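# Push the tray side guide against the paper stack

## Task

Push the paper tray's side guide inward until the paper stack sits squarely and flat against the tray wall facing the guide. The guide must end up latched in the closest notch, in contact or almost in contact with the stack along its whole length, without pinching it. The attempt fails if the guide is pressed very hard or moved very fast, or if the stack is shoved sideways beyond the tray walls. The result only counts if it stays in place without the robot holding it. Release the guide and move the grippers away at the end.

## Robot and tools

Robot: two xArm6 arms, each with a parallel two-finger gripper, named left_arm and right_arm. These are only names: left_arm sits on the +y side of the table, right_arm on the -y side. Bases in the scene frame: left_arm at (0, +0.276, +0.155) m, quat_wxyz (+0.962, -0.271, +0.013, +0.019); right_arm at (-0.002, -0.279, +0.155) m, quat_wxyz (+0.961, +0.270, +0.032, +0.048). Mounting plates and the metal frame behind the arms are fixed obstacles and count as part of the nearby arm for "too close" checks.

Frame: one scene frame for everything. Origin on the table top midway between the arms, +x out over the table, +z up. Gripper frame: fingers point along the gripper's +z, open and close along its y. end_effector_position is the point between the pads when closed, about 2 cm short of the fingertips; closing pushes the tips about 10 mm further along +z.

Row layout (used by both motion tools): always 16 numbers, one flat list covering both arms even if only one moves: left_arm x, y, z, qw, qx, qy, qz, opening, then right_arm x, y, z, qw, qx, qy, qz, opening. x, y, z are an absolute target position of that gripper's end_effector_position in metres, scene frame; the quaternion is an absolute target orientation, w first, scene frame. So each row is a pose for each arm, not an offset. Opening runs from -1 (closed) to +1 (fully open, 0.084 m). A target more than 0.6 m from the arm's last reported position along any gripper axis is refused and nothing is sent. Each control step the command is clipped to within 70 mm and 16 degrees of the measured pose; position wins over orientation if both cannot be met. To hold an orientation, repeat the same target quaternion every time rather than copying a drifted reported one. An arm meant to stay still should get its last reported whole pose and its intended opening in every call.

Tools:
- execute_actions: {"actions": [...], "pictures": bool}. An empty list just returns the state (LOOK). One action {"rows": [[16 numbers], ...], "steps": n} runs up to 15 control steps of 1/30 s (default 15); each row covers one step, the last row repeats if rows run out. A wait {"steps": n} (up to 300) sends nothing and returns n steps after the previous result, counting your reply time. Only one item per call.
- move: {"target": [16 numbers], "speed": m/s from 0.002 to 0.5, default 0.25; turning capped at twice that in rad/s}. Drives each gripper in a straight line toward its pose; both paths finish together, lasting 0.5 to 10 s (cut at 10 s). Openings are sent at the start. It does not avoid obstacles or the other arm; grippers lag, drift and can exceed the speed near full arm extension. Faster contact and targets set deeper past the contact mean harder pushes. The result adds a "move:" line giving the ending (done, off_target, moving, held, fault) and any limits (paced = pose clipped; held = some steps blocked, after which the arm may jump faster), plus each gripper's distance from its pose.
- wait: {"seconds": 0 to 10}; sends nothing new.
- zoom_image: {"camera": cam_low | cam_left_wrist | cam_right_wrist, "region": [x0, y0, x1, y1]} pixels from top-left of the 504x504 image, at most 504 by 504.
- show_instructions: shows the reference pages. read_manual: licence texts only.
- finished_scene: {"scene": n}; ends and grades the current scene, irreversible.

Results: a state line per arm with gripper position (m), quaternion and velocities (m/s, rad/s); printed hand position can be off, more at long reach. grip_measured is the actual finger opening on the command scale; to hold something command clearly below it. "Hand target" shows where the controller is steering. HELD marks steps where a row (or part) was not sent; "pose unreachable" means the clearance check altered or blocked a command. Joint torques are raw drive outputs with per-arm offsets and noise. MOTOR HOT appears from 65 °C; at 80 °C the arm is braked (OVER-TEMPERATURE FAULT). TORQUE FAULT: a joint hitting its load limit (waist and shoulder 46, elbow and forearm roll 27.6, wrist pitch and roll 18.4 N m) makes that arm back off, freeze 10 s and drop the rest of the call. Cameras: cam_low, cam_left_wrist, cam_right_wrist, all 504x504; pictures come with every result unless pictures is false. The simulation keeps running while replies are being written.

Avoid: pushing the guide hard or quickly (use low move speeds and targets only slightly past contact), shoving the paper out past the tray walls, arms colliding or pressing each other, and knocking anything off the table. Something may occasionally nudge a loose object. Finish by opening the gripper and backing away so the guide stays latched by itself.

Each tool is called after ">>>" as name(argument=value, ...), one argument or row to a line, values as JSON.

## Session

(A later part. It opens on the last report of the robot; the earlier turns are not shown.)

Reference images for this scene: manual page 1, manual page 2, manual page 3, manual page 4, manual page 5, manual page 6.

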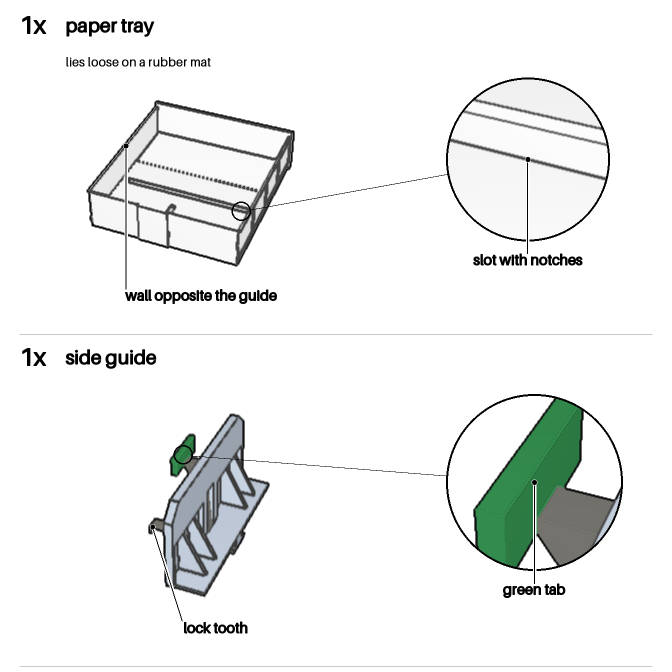

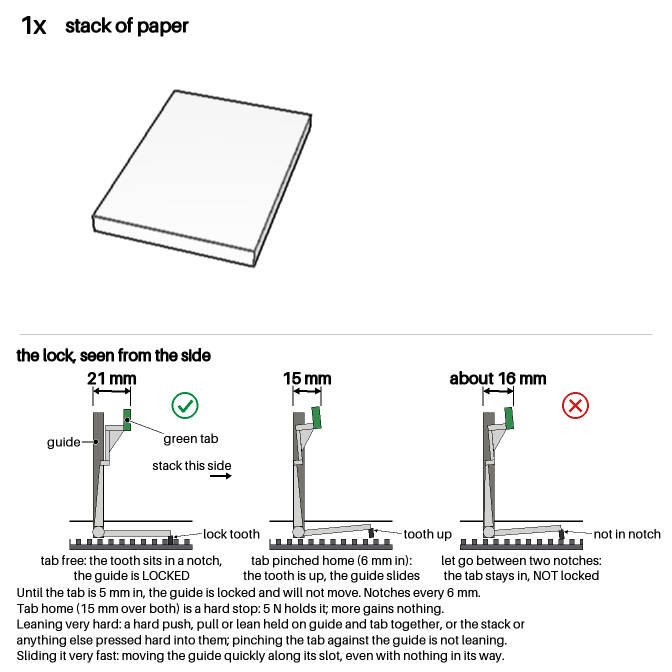

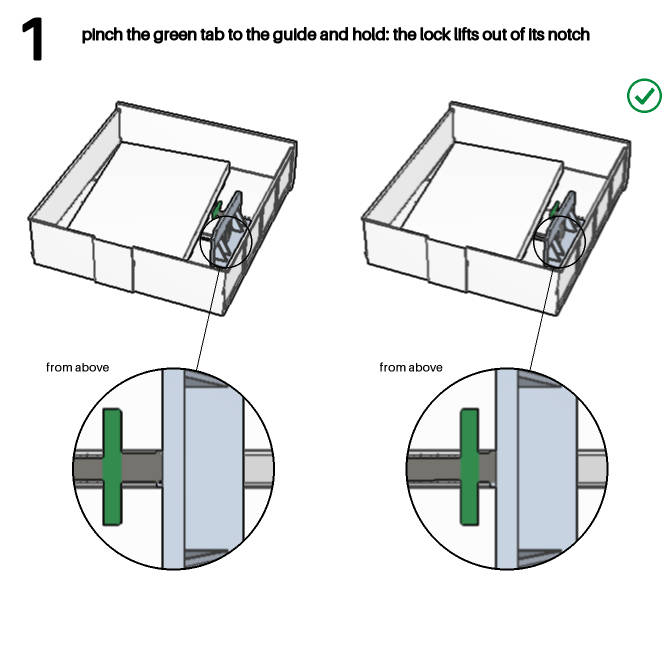

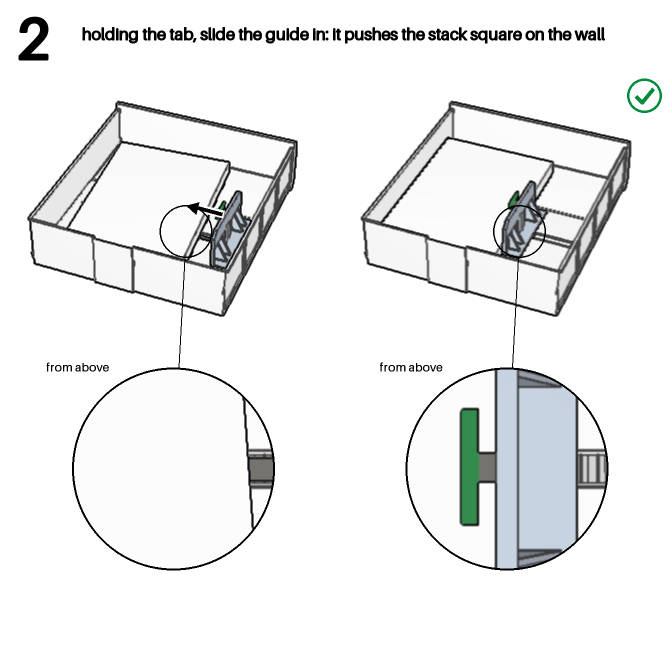

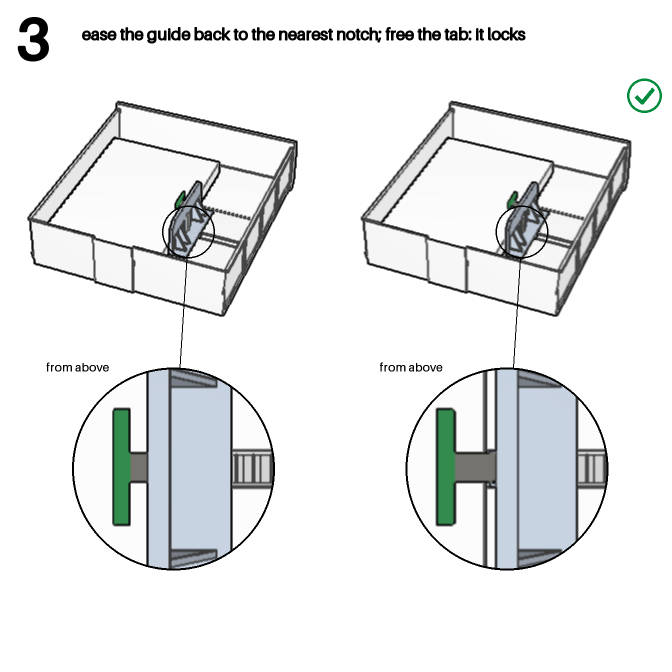

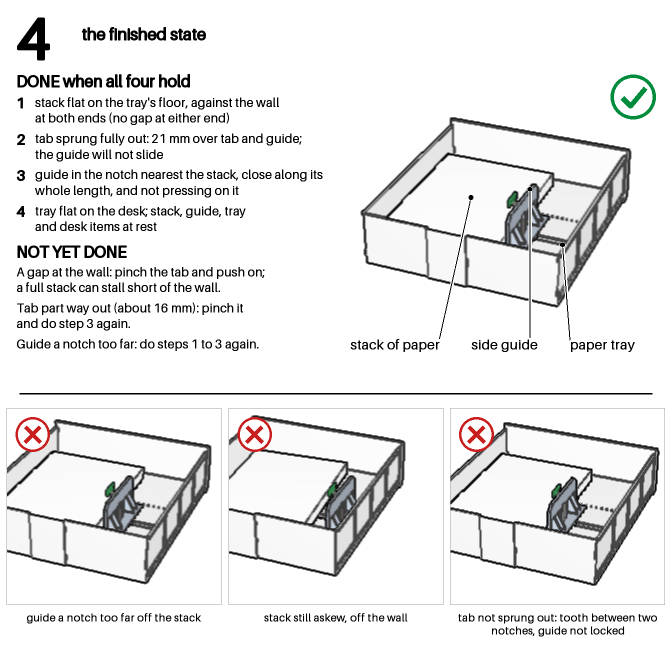

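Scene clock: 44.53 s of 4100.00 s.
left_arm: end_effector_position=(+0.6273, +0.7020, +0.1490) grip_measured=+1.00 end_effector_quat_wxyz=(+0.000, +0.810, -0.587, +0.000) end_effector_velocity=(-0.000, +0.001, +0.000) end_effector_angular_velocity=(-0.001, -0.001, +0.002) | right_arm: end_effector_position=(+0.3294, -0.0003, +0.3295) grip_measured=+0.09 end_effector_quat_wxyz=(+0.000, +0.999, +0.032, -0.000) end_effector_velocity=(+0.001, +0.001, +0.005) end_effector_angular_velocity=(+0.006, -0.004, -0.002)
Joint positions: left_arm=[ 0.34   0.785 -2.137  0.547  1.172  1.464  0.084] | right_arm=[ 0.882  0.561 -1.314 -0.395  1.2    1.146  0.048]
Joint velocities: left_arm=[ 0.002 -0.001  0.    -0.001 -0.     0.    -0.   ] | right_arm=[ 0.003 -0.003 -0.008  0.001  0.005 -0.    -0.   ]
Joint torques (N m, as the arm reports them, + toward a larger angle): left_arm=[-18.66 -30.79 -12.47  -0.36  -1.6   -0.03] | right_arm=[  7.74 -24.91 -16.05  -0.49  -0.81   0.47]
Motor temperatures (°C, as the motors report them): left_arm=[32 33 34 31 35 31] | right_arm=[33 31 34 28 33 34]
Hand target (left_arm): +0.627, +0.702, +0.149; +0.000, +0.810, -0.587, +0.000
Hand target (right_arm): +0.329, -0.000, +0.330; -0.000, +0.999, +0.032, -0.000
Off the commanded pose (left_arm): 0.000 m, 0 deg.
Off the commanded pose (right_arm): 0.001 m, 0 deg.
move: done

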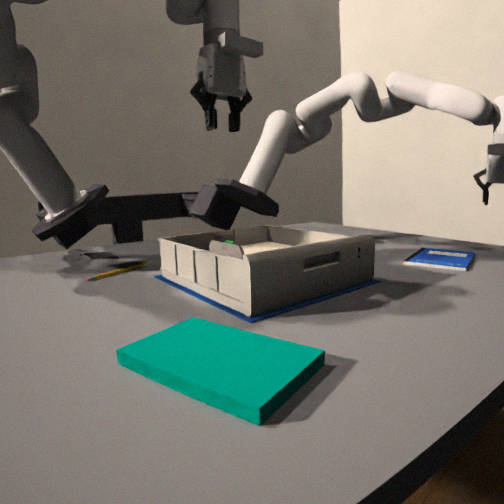

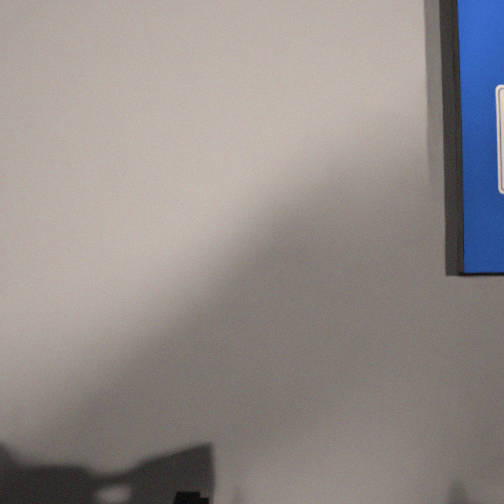

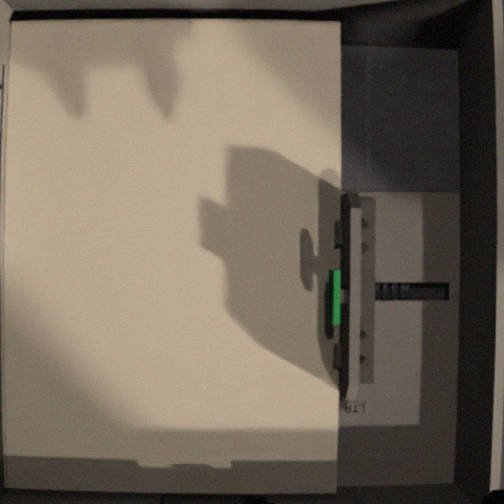

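>>> move(
  target=[0.6273,0.7020,0.149,0,0.81,-0.587,0,1,0.374,-0.024,0.12,0,0.9995,0.032,0,0.1],
)

>>> move(
  target=[0.6273,0.7020,0.149,0,0.81,-0.587,0,1,0.374,-0.024,0.074,0,0.9995,0.032,0,0.1],
  speed=0.06,
)

>>> move(
  target=[0.6273,0.7020,0.149,0,0.81,-0.587,0,1,0.374,-0.024,0.074,0,0.9995,0.032,0,-0.8],
)

Scene clock: 51.53 s of 4100.00 s.
left_arm: end_effector_position=(+0.6273, +0.7020, +0.1490) grip_measured=+1.00 end_effector_quat_wxyz=(-0.000, +0.810, -0.587, -0.000) end_effector_velocity=(-0.000, +0.002, +0.001) end_effector_angular_velocity=(+0.001, -0.001, +0.002) | right_arm: end_effector_position=(+0.3746, -0.0236, +0.1205) grip_measured=+0.09 end_effector_quat_wxyz=(-0.000, +0.999, +0.032, +0.000) end_effector_velocity=(+0.001, -0.002, -0.004) end_effector_angular_velocity=(-0.003, +0.003, -0.002)
Joint positions: left_arm=[ 0.34   0.785 -2.137  0.547  1.172  1.464  0.084] | right_arm=[ 0.584  0.841 -1.192 -0.706  0.778  1.236  0.048]
Joint velocities: left_arm=[ 0.002 -0.002 -0.     0.    -0.     0.     0.   ] | right_arm=[-0.007  0.006 -0.002 -0.004 -0.001  0.002  0.   ]
Joint torques (N m, as the arm reports them, + toward a larger angle): left_arm=[-18.6  -30.72 -12.57  -0.35  -1.48  -0.03] | right_arm=[ 10.05 -28.26 -12.24  -0.51  -0.65   0.57]
Motor temperatures (°C, as the motors report them): left_arm=[32 33 34 31 35 31] | right_arm=[33 31 34 28 33 34]
Hand target (left_arm): +0.627, +0.702, +0.149; -0.000, +0.810, -0.587, -0.000
Hand target (right_arm): +0.375, -0.024, +0.120; +0.000, +0.999, +0.032, +0.000
Off the commanded pose (left_arm): 0.000 m, 0 deg.
Off the commanded pose (right_arm): 0.001 m, 0 deg.
After step 90, 2.53 s passed at rest.
move: done

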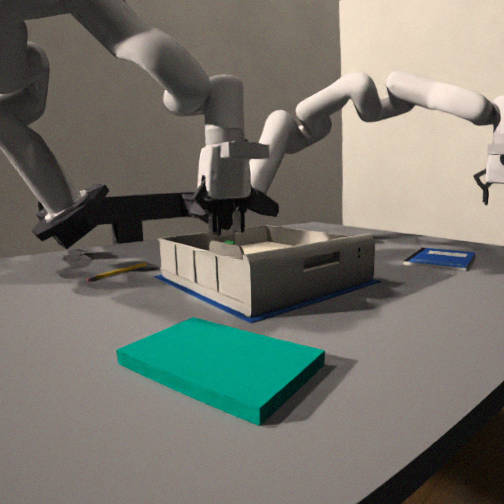

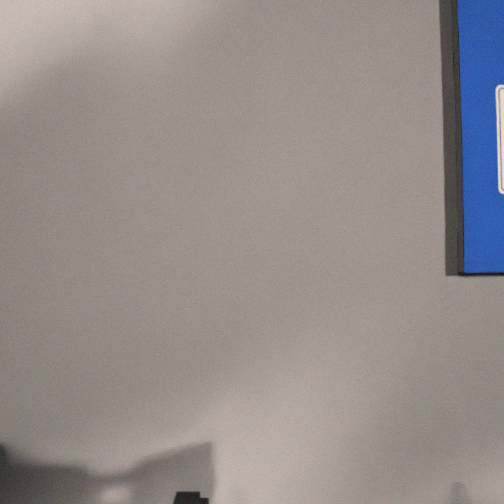

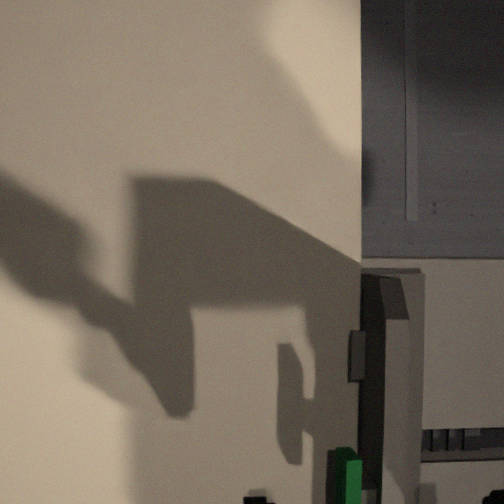

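Scene clock: 52.67 s of 4100.00 s.
left_arm: end_effector_position=(+0.6273, +0.7020, +0.1490) grip_measured=+1.00 end_effector_quat_wxyz=(-0.000, +0.810, -0.587, +0.000) end_effector_velocity=(-0.001, -0.000, -0.001) end_effector_angular_velocity=(-0.001, +0.003, -0.000) | right_arm: end_effector_position=(+0.3742, -0.0239, +0.0744) grip_measured=+0.09 end_effector_quat_wxyz=(-0.000, +0.999, +0.032, +0.000) end_effector_velocity=(+0.001, +0.000, -0.002) end_effector_angular_velocity=(+0.001, -0.003, -0.000)
Joint positions: left_arm=[ 0.34   0.785 -2.137  0.547  1.172  1.464  0.084] | right_arm=[ 0.528  0.939 -1.216 -0.8    0.712  1.291  0.048]
Joint velocities: left_arm=[ 0.001  0.001  0.001 -0.     0.001 -0.     0.   ] | right_arm=[-0.003  0.005 -0.003 -0.007 -0.003  0.004  0.   ]
Joint torques (N m, as the arm reports them, + toward a larger angle): left_arm=[-18.74 -31.07 -12.57  -0.27  -1.63   0.01] | right_arm=[ 10.8  -28.56 -11.02  -0.66  -0.39   0.22]
Motor temperatures (°C, as the motors report them): left_arm=[32 33 34 31 35 31] | right_arm=[33 31 34 28 33 34]
Hand target (left_arm): +0.627, +0.702, +0.149; -0.000, +0.810, -0.587, +0.000
Hand target (right_arm): +0.374, -0.024, +0.074; +0.000, +0.999, +0.032, +0.000
Off the commanded pose (left_arm): 0.000 m, 0 deg.
Off the commanded pose (right_arm): 0.000 m, 0 deg.
move: done

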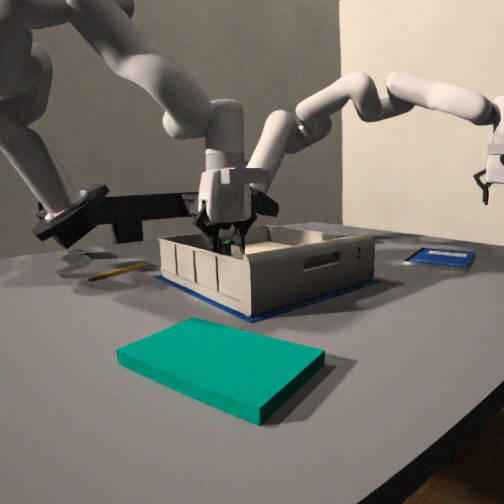

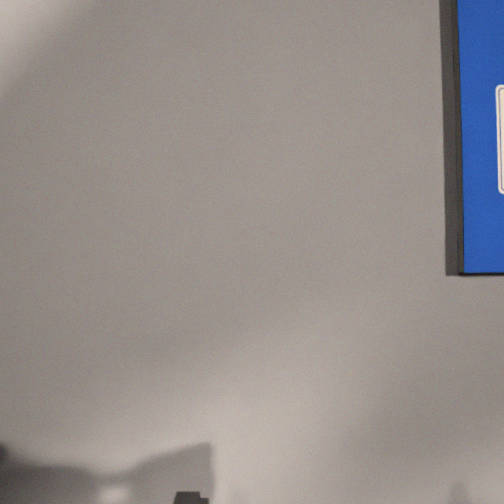

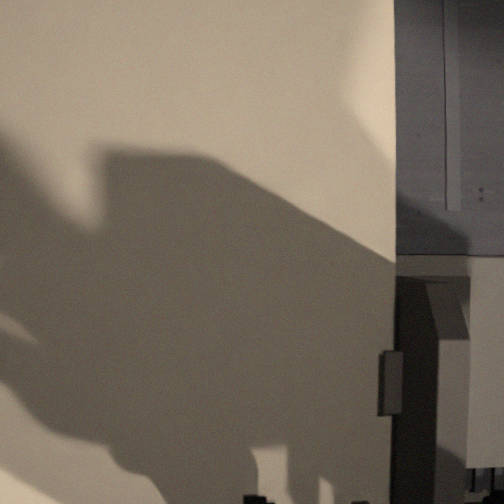

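Scene clock: 53.37 s of 4100.00 s.
left_arm: end_effector_position=(+0.6273, +0.7020, +0.1490) grip_measured=+1.00 end_effector_quat_wxyz=(+0.000, +0.810, -0.587, -0.000) end_effector_velocity=(+0.000, -0.001, +0.001) end_effector_angular_velocity=(-0.002, -0.000, +0.001) | right_arm: end_effector_position=(+0.3743, -0.0255, +0.0742) grip_measured=-0.66 end_effector_quat_wxyz=(+0.002, +1.000, +0.031, -0.000) end_effector_velocity=(-0.002, -0.000, -0.001) end_effector_angular_velocity=(-0.007, +0.001, +0.005)
Joint positions: left_arm=[ 0.34   0.785 -2.137  0.547  1.172  1.464  0.084] | right_arm=[ 0.527  0.938 -1.215 -0.8    0.717  1.292  0.015]
Joint velocities: left_arm=[-0.001 -0.    -0.001 -0.002  0.001 -0.001 -0.   ] | right_arm=[ 0.003  0.004 -0.002 -0.001  0.006 -0.     0.   ]
Joint torques (N m, as the arm reports them, + toward a larger angle): left_arm=[-18.63 -30.6  -12.5   -0.27  -1.64  -0.06] | right_arm=[ 13.68 -16.02 -13.49  -0.65  -6.89  -0.15]
Motor temperatures (°C, as the motors report them): left_arm=[32 33 34 31 35 31] | right_arm=[33 31 34 28 33 34]
Hand target (left_arm): +0.627, +0.702, +0.149; -0.000, +0.810, -0.587, +0.000
Hand target (right_arm): +0.374, -0.024, +0.074; +0.000, +0.999, +0.032, -0.000
Off the commanded pose (left_arm): 0.000 m, 0 deg.
Off the commanded pose (right_arm): 0.002 m, 0 deg.
move: done

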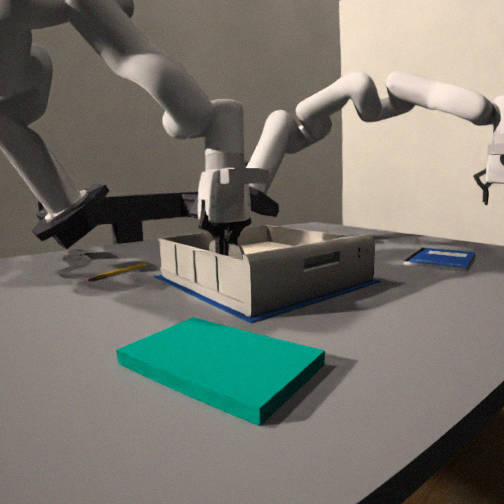

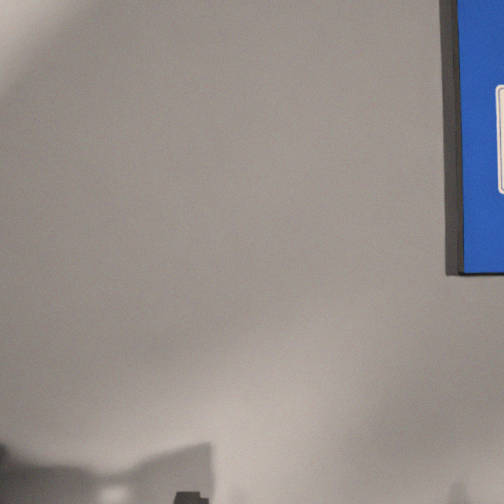

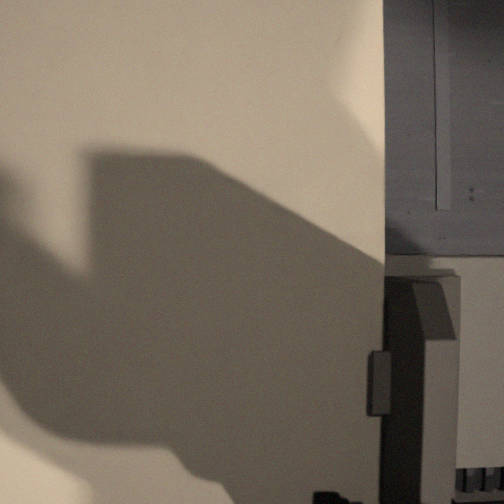

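>>> move(
  target=[0.6273,0.7020,0.149,0,0.81,-0.587,0,1,0.3745,-0.034,0.074,0,0.9995,0.032,0,-0.8],
  speed=0.008,
)

>>> move(
  target=[0.6273,0.7020,0.149,0,0.81,-0.587,0,1,0.3745,-0.034,0.075,0,0.9995,0.032,0,0.1],
)

>>> move(
  target=[0.6273,0.7020,0.149,0,0.81,-0.587,0,1,0.3735,-0.019,0.075,0,0.9995,0.032,0,0.1],
  speed=0.015,
)

Scene clock: 58.53 s of 4100.00 s.
left_arm: end_effector_position=(+0.6273, +0.7020, +0.1490) grip_measured=+1.00 end_effector_quat_wxyz=(-0.000, +0.810, -0.587, +0.000) end_effector_velocity=(+0.000, +0.000, +0.001) end_effector_angular_velocity=(+0.001, -0.001, -0.001) | right_arm: end_effector_position=(+0.3743, -0.0340, +0.0738) grip_measured=-0.66 end_effector_quat_wxyz=(+0.000, +0.999, +0.032, -0.000) end_effector_velocity=(+0.000, -0.002, -0.000) end_effector_angular_velocity=(+0.001, +0.000, -0.001)
Joint positions: left_arm=[ 0.34   0.785 -2.137  0.547  1.172  1.464  0.084] | right_arm=[ 0.511  0.917 -1.187 -0.817  0.705  1.293  0.015]
Joint velocities: left_arm=[-0.001 -0.001 -0.     0.     0.001  0.001  0.   ] | right_arm=[-0.004 -0.004  0.005 -0.003 -0.002  0.     0.   ]
Joint torques (N m, as the arm reports them, + toward a larger angle): left_arm=[-18.56 -30.81 -12.44  -0.41  -1.49  -0.06] | right_arm=[  8.28 -20.43  -6.56  -0.85   0.07  -0.12]
Motor temperatures (°C, as the motors report them): left_arm=[32 33 34 31 35 31] | right_arm=[33 31 34 28 34 34]
Hand target (left_arm): +0.627, +0.702, +0.149; -0.000, +0.810, -0.587, +0.000
Hand target (right_arm): +0.375, -0.034, +0.074; +0.000, +0.999, +0.032, +0.000
Off the commanded pose (left_arm): 0.000 m, 0 deg.
Off the commanded pose (right_arm): 0.000 m, 0 deg.
After step 90, 0.87 s passed at rest.
move: done

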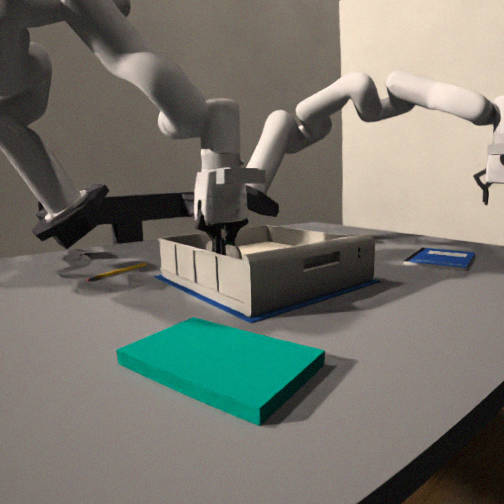

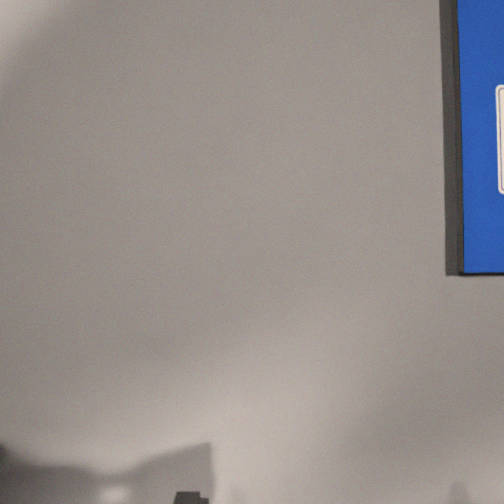

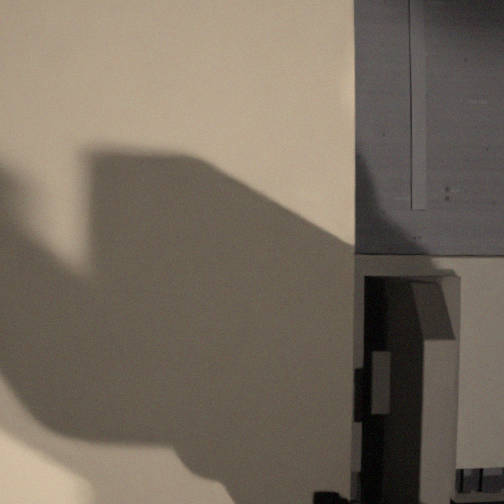

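Scene clock: 59.23 s of 4100.00 s.
left_arm: end_effector_position=(+0.6273, +0.7020, +0.1490) grip_measured=+1.00 end_effector_quat_wxyz=(+0.000, +0.810, -0.587, -0.000) end_effector_velocity=(-0.000, +0.001, -0.001) end_effector_angular_velocity=(-0.001, +0.001, +0.003) | right_arm: end_effector_position=(+0.3744, -0.0340, +0.0749) grip_measured=+0.09 end_effector_quat_wxyz=(+0.000, +0.999, +0.032, -0.000) end_effector_velocity=(+0.000, -0.000, +0.000) end_effector_angular_velocity=(+0.001, +0.000, -0.001)
Joint positions: left_arm=[ 0.34   0.785 -2.137  0.547  1.172  1.464  0.084] | right_arm=[ 0.512  0.914 -1.185 -0.815  0.706  1.292  0.048]
Joint velocities: left_arm=[ 0.002  0.001 -0.001 -0.001  0.001 -0.     0.   ] | right_arm=[-0.001 -0.001  0.     0.    -0.    -0.     0.   ]
Joint torques (N m, as the arm reports them, + toward a larger angle): left_arm=[-18.6  -31.07 -12.53  -0.34  -1.56  -0.02] | right_arm=[  9.58 -28.06 -11.06  -0.59  -0.62   0.49]
Motor temperatures (°C, as the motors report them): left_arm=[32 33 34 31 35 31] | right_arm=[33 31 34 28 34 34]
Hand target (left_arm): +0.627, +0.702, +0.149; +0.000, +0.810, -0.587, -0.000
Hand target (right_arm): +0.374, -0.034, +0.075; -0.000, +0.999, +0.032, +0.000
Off the commanded pose (left_arm): 0.000 m, 0 deg.
Off the commanded pose (right_arm): 0.000 m, 0 deg.
move: done

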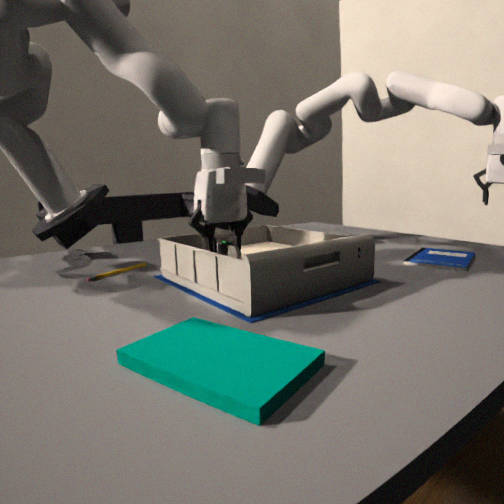

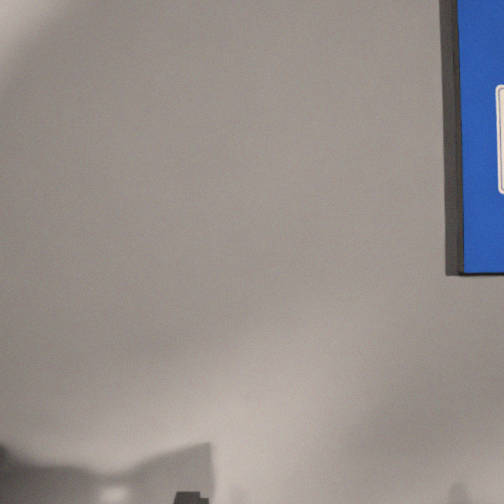

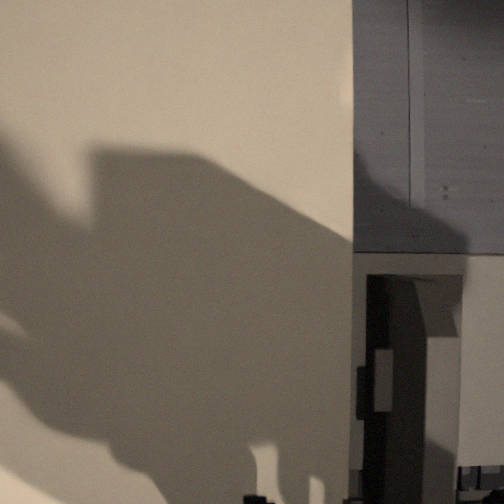

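Scene clock: 60.50 s of 4100.00 s.
left_arm: end_effector_position=(+0.6273, +0.7020, +0.1490) grip_measured=+1.00 end_effector_quat_wxyz=(+0.000, +0.810, -0.587, -0.000) end_effector_velocity=(+0.001, -0.001, +0.002) end_effector_angular_velocity=(-0.000, -0.002, +0.000) | right_arm: end_effector_position=(+0.3734, -0.0192, +0.0750) grip_measured=+0.09 end_effector_quat_wxyz=(-0.000, +0.999, +0.032, -0.000) end_effector_velocity=(-0.000, +0.001, -0.000) end_effector_angular_velocity=(-0.001, +0.001, -0.001)
Joint positions: left_arm=[ 0.34   0.785 -2.137  0.547  1.172  1.464  0.084] | right_arm=[ 0.537  0.948 -1.228 -0.79   0.716  1.29   0.048]
Joint velocities: left_arm=[-0.002 -0.001 -0.001 -0.001  0.001 -0.     0.   ] | right_arm=[ 0.002  0.004 -0.005  0.004  0.002 -0.001 -0.   ]
Joint torques (N m, as the arm reports them, + toward a larger angle): left_arm=[-18.66 -30.93 -12.51  -0.28  -1.6   -0.06] | right_arm=[  9.87 -28.97 -11.17  -0.51  -0.59   0.3 ]
Motor temperatures (°C, as the motors report them): left_arm=[32 33 34 31 35 31] | right_arm=[33 31 34 28 34 34]
Hand target (left_arm): +0.627, +0.702, +0.149; -0.000, +0.810, -0.587, +0.000
Hand target (right_arm): +0.373, -0.019, +0.075; -0.000, +0.999, +0.032, -0.000
Off the commanded pose (left_arm): 0.000 m, 0 deg.
Off the commanded pose (right_arm): 0.000 m, 0 deg.
move: done

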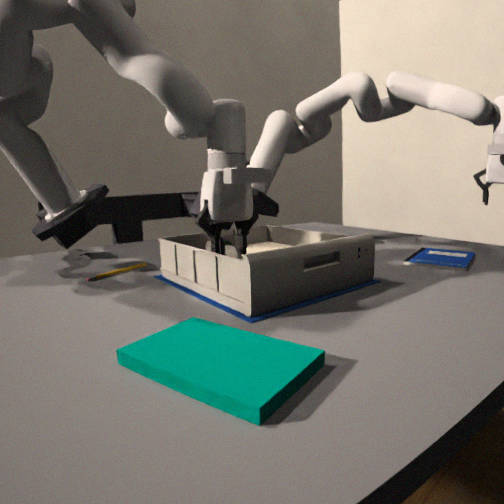

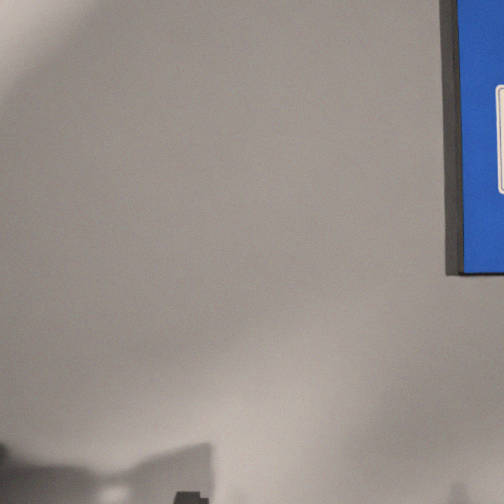

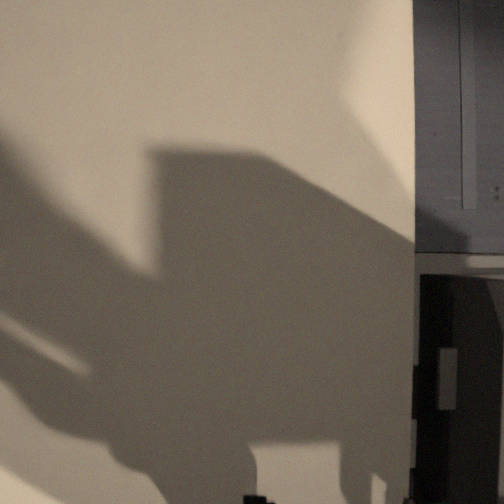

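>>> move(
  target=[0.6273,0.7020,0.149,0,0.81,-0.587,0,1,0.3733,-0.0145,0.075,0,0.9995,0.032,0,0.1],
  speed=0.004,
)

Scene clock: 63.67 s of 4100.00 s.
left_arm: end_effector_position=(+0.6273, +0.7020, +0.1490) grip_measured=+1.00 end_effector_quat_wxyz=(+0.000, +0.810, -0.587, -0.000) end_effector_velocity=(+0.000, -0.001, +0.001) end_effector_angular_velocity=(-0.002, +0.000, +0.001) | right_arm: end_effector_position=(+0.3733, -0.0146, +0.0750) grip_measured=+0.09 end_effector_quat_wxyz=(+0.000, +0.999, +0.032, -0.000) end_effector_velocity=(+0.000, +0.001, +0.000) end_effector_angular_velocity=(-0.000, -0.001, -0.000)
Joint positions: left_arm=[ 0.34   0.785 -2.137  0.547  1.172  1.464  0.084] | right_arm=[ 0.545  0.959 -1.242 -0.782  0.72   1.289  0.048]
Joint velocities: left_arm=[-0.001 -0.    -0.001 -0.002  0.002 -0.    -0.   ] | right_arm=[ 0.001  0.002 -0.003  0.001  0.001 -0.     0.   ]
Joint torques (N m, as the arm reports them, + toward a larger angle): left_arm=[-18.56 -31.03 -12.5   -0.36  -1.58   0.02] | right_arm=[ 10.44 -28.98 -11.93  -0.45  -1.49   0.08]
Motor temperatures (°C, as the motors report them): left_arm=[32 33 34 31 35 31] | right_arm=[33 31 34 28 34 34]
Hand target (left_arm): +0.627, +0.702, +0.149; -0.000, +0.810, -0.587, +0.000
Hand target (right_arm): +0.373, -0.014, +0.075; -0.000, +0.999, +0.032, -0.000
Off the commanded pose (left_arm): 0.000 m, 0 deg.
Off the commanded pose (right_arm): 0.000 m, 0 deg.
move: done

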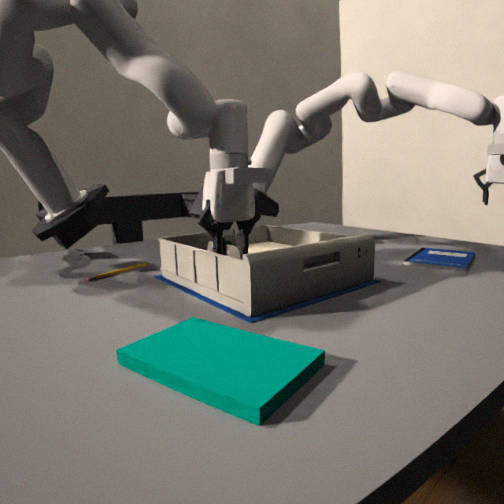

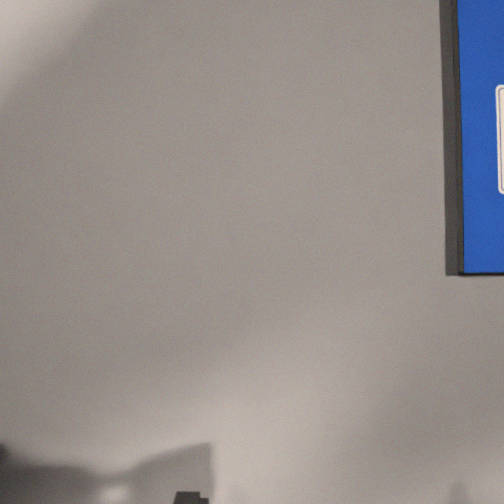

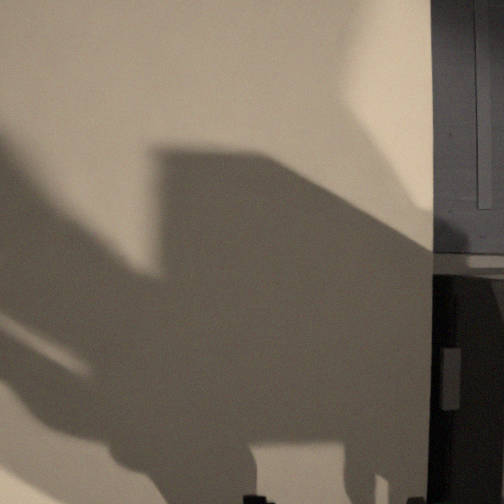

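>>> move(
  target=[0.6273,0.7020,0.149,0,0.81,-0.587,0,1,0.3735,-0.021,0.075,0,0.9995,0.032,0,0.1],
  speed=0.03,
)

>>> move(
  target=[0.6273,0.7020,0.149,0,0.81,-0.587,0,1,0.3735,-0.021,0.12,0,0.9995,0.032,0,0.1],
  speed=0.1,
)

>>> move(
  target=[0.6273,0.7020,0.149,0,0.81,-0.587,0,1,0.32,-0.06,0.2,0,0.9995,0.032,0,0.1],
)

Scene clock: 67.43 s of 4100.00 s.
left_arm: end_effector_position=(+0.6273, +0.7020, +0.1490) grip_measured=+1.00 end_effector_quat_wxyz=(+0.000, +0.810, -0.587, -0.000) end_effector_velocity=(-0.000, +0.000, +0.000) end_effector_angular_velocity=(-0.000, +0.000, +0.001) | right_arm: end_effector_position=(+0.3735, -0.0208, +0.0750) grip_measured=+0.09 end_effector_quat_wxyz=(-0.000, +0.999, +0.032, -0.000) end_effector_velocity=(-0.000, -0.002, +0.001) end_effector_angular_velocity=(+0.000, -0.001, +0.001)
Joint positions: left_arm=[ 0.34   0.785 -2.137  0.547  1.172  1.464  0.084] | right_arm=[ 0.535  0.945 -1.223 -0.793  0.715  1.291  0.048]
Joint velocities: left_arm=[ 0. -0. -0. -0.  0. -0. -0.] | right_arm=[-0.002 -0.006  0.007 -0.004 -0.002  0.001 -0.   ]
Joint torques (N m, as the arm reports them, + toward a larger angle): left_arm=[-18.76 -30.83 -12.62  -0.41  -1.6   -0.06] | right_arm=[  9.83 -28.63 -11.23  -0.69  -0.54   0.27]
Motor temperatures (°C, as the motors report them): left_arm=[32 33 34 31 35 31] | right_arm=[33 31 34 28 33 34]
Hand target (left_arm): +0.627, +0.702, +0.149; -0.000, +0.810, -0.587, +0.000
Hand target (right_arm): +0.374, -0.021, +0.075; +0.000, +0.999, +0.032, +0.000
Off the commanded pose (left_arm): 0.000 m, 0 deg.
Off the commanded pose (right_arm): 0.000 m, 0 deg.
After step 90, 0.07 s passed at rest.
move: done

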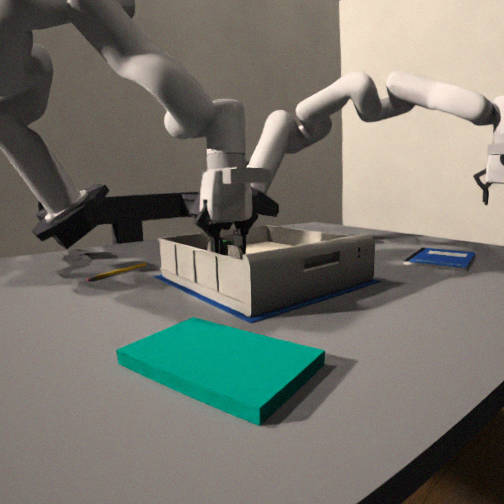

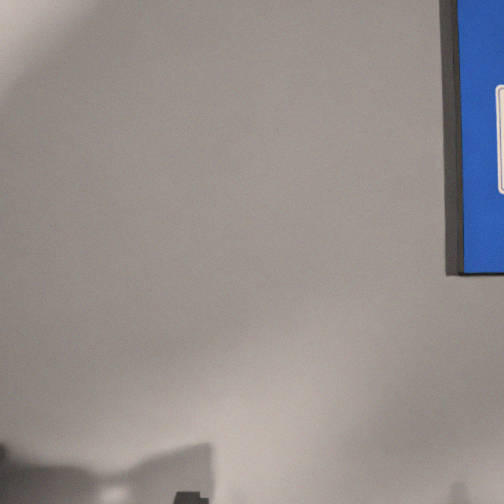

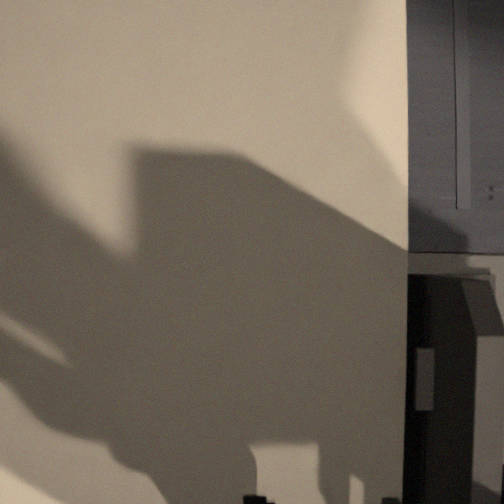

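Scene clock: 68.30 s of 4100.00 s.
left_arm: end_effector_position=(+0.6273, +0.7020, +0.1490) grip_measured=+1.00 end_effector_quat_wxyz=(+0.000, +0.810, -0.587, -0.000) end_effector_velocity=(+0.000, -0.001, -0.001) end_effector_angular_velocity=(-0.001, -0.000, +0.001) | right_arm: end_effector_position=(+0.3732, -0.0211, +0.1195) grip_measured=+0.09 end_effector_quat_wxyz=(+0.000, +0.999, +0.032, -0.000) end_effector_velocity=(+0.001, +0.001, +0.003) end_effector_angular_velocity=(+0.001, -0.002, -0.001)
Joint positions: left_arm=[ 0.34   0.785 -2.137  0.547  1.172  1.464  0.084] | right_arm=[ 0.588  0.848 -1.197 -0.703  0.778  1.238  0.048]
Joint velocities: left_arm=[-0.     0.001 -0.    -0.001 -0.001 -0.001  0.   ] | right_arm=[ 0.003 -0.005 -0.002  0.005  0.005 -0.003 -0.   ]
Joint torques (N m, as the arm reports them, + toward a larger angle): left_arm=[-18.68 -30.99 -12.45  -0.44  -1.48  -0.04] | right_arm=[  9.61 -28.32 -12.31  -0.8   -0.76   0.32]
Motor temperatures (°C, as the motors report them): left_arm=[32 33 34 31 35 31] | right_arm=[33 31 34 28 33 34]
Hand target (left_arm): +0.627, +0.702, +0.149; +0.000, +0.810, -0.587, -0.000
Hand target (right_arm): +0.373, -0.021, +0.120; -0.000, +0.999, +0.032, -0.000
Off the commanded pose (left_arm): 0.000 m, 0 deg.
Off the commanded pose (right_arm): 0.001 m, 0 deg.
move: done

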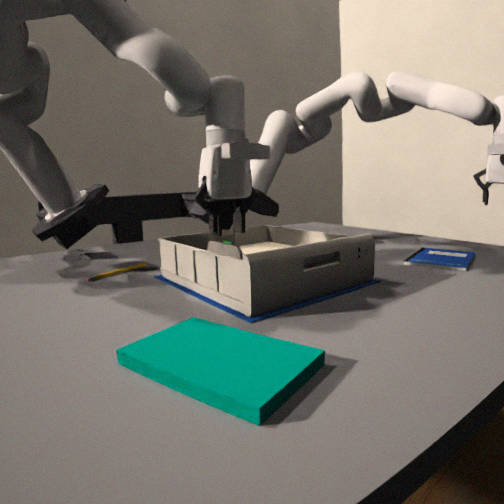

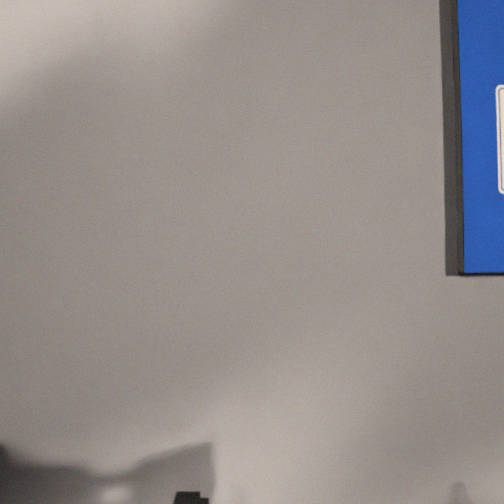

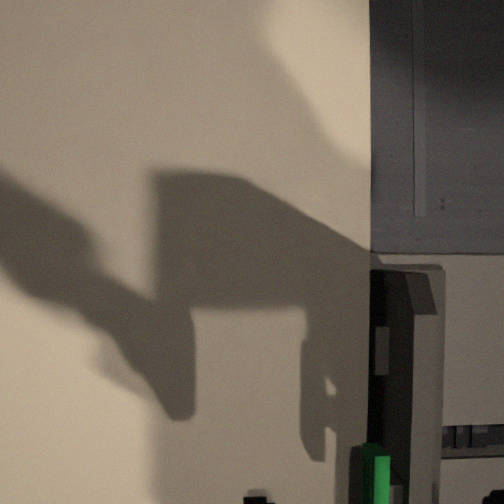

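Scene clock: 69.37 s of 4100.00 s.
left_arm: end_effector_position=(+0.6273, +0.7020, +0.1490) grip_measured=+1.00 end_effector_quat_wxyz=(-0.000, +0.810, -0.587, +0.000) end_effector_velocity=(+0.000, +0.000, +0.001) end_effector_angular_velocity=(+0.000, -0.001, +0.000) | right_arm: end_effector_position=(+0.3199, -0.0601, +0.1996) grip_measured=+0.09 end_effector_quat_wxyz=(+0.000, +0.999, +0.032, -0.000) end_effector_velocity=(-0.000, -0.000, +0.003) end_effector_angular_velocity=(+0.002, -0.002, +0.000)
Joint positions: left_arm=[ 0.34   0.785 -2.137  0.547  1.172  1.464  0.084] | right_arm=[ 0.7    0.527 -0.94  -0.594  0.854  1.23   0.048]
Joint velocities: left_arm=[ 0.    -0.001  0.    -0.    -0.     0.     0.   ] | right_arm=[ 0.003 -0.008  0.004  0.002  0.002 -0.001 -0.   ]
Joint torques (N m, as the arm reports them, + toward a larger angle): left_arm=[-18.63 -30.8  -12.62  -0.39  -1.56   0.01] | right_arm=[  7.98 -22.73 -13.28  -0.57  -0.66   0.39]
Motor temperatures (°C, as the motors report them): left_arm=[32 33 34 31 35 31] | right_arm=[33 31 34 28 33 34]
Hand target (left_arm): +0.627, +0.702, +0.149; -0.000, +0.810, -0.587, +0.000
Hand target (right_arm): +0.320, -0.060, +0.200; -0.000, +0.999, +0.032, -0.000
Off the commanded pose (left_arm): 0.000 m, 0 deg.
Off the commanded pose (right_arm): 0.000 m, 0 deg.
move: done

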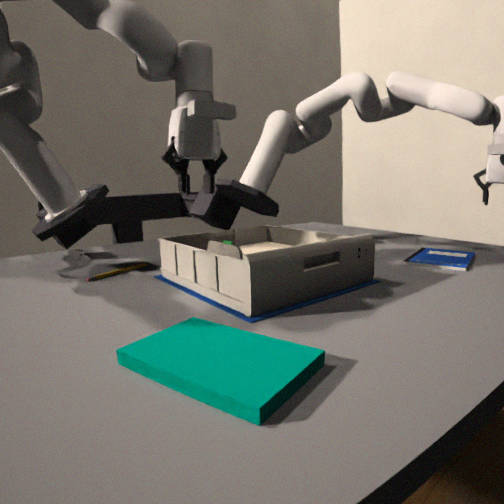

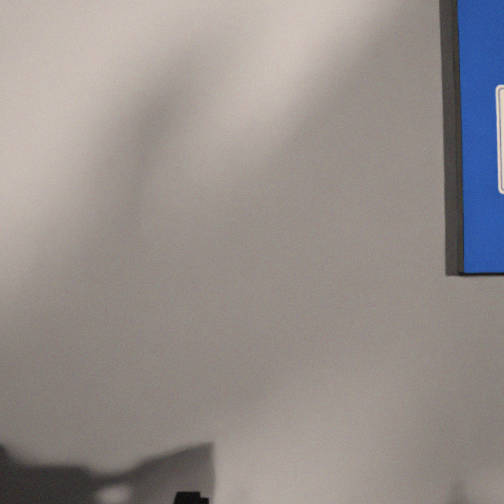

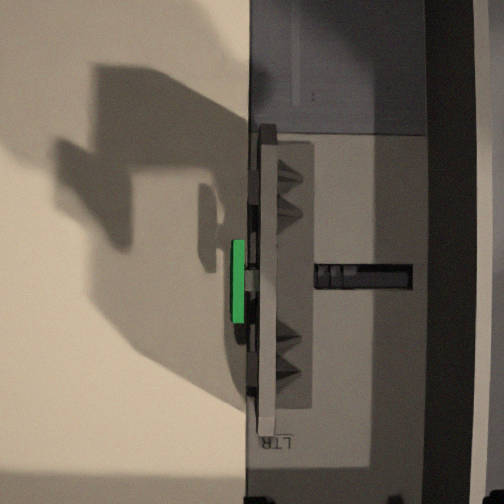

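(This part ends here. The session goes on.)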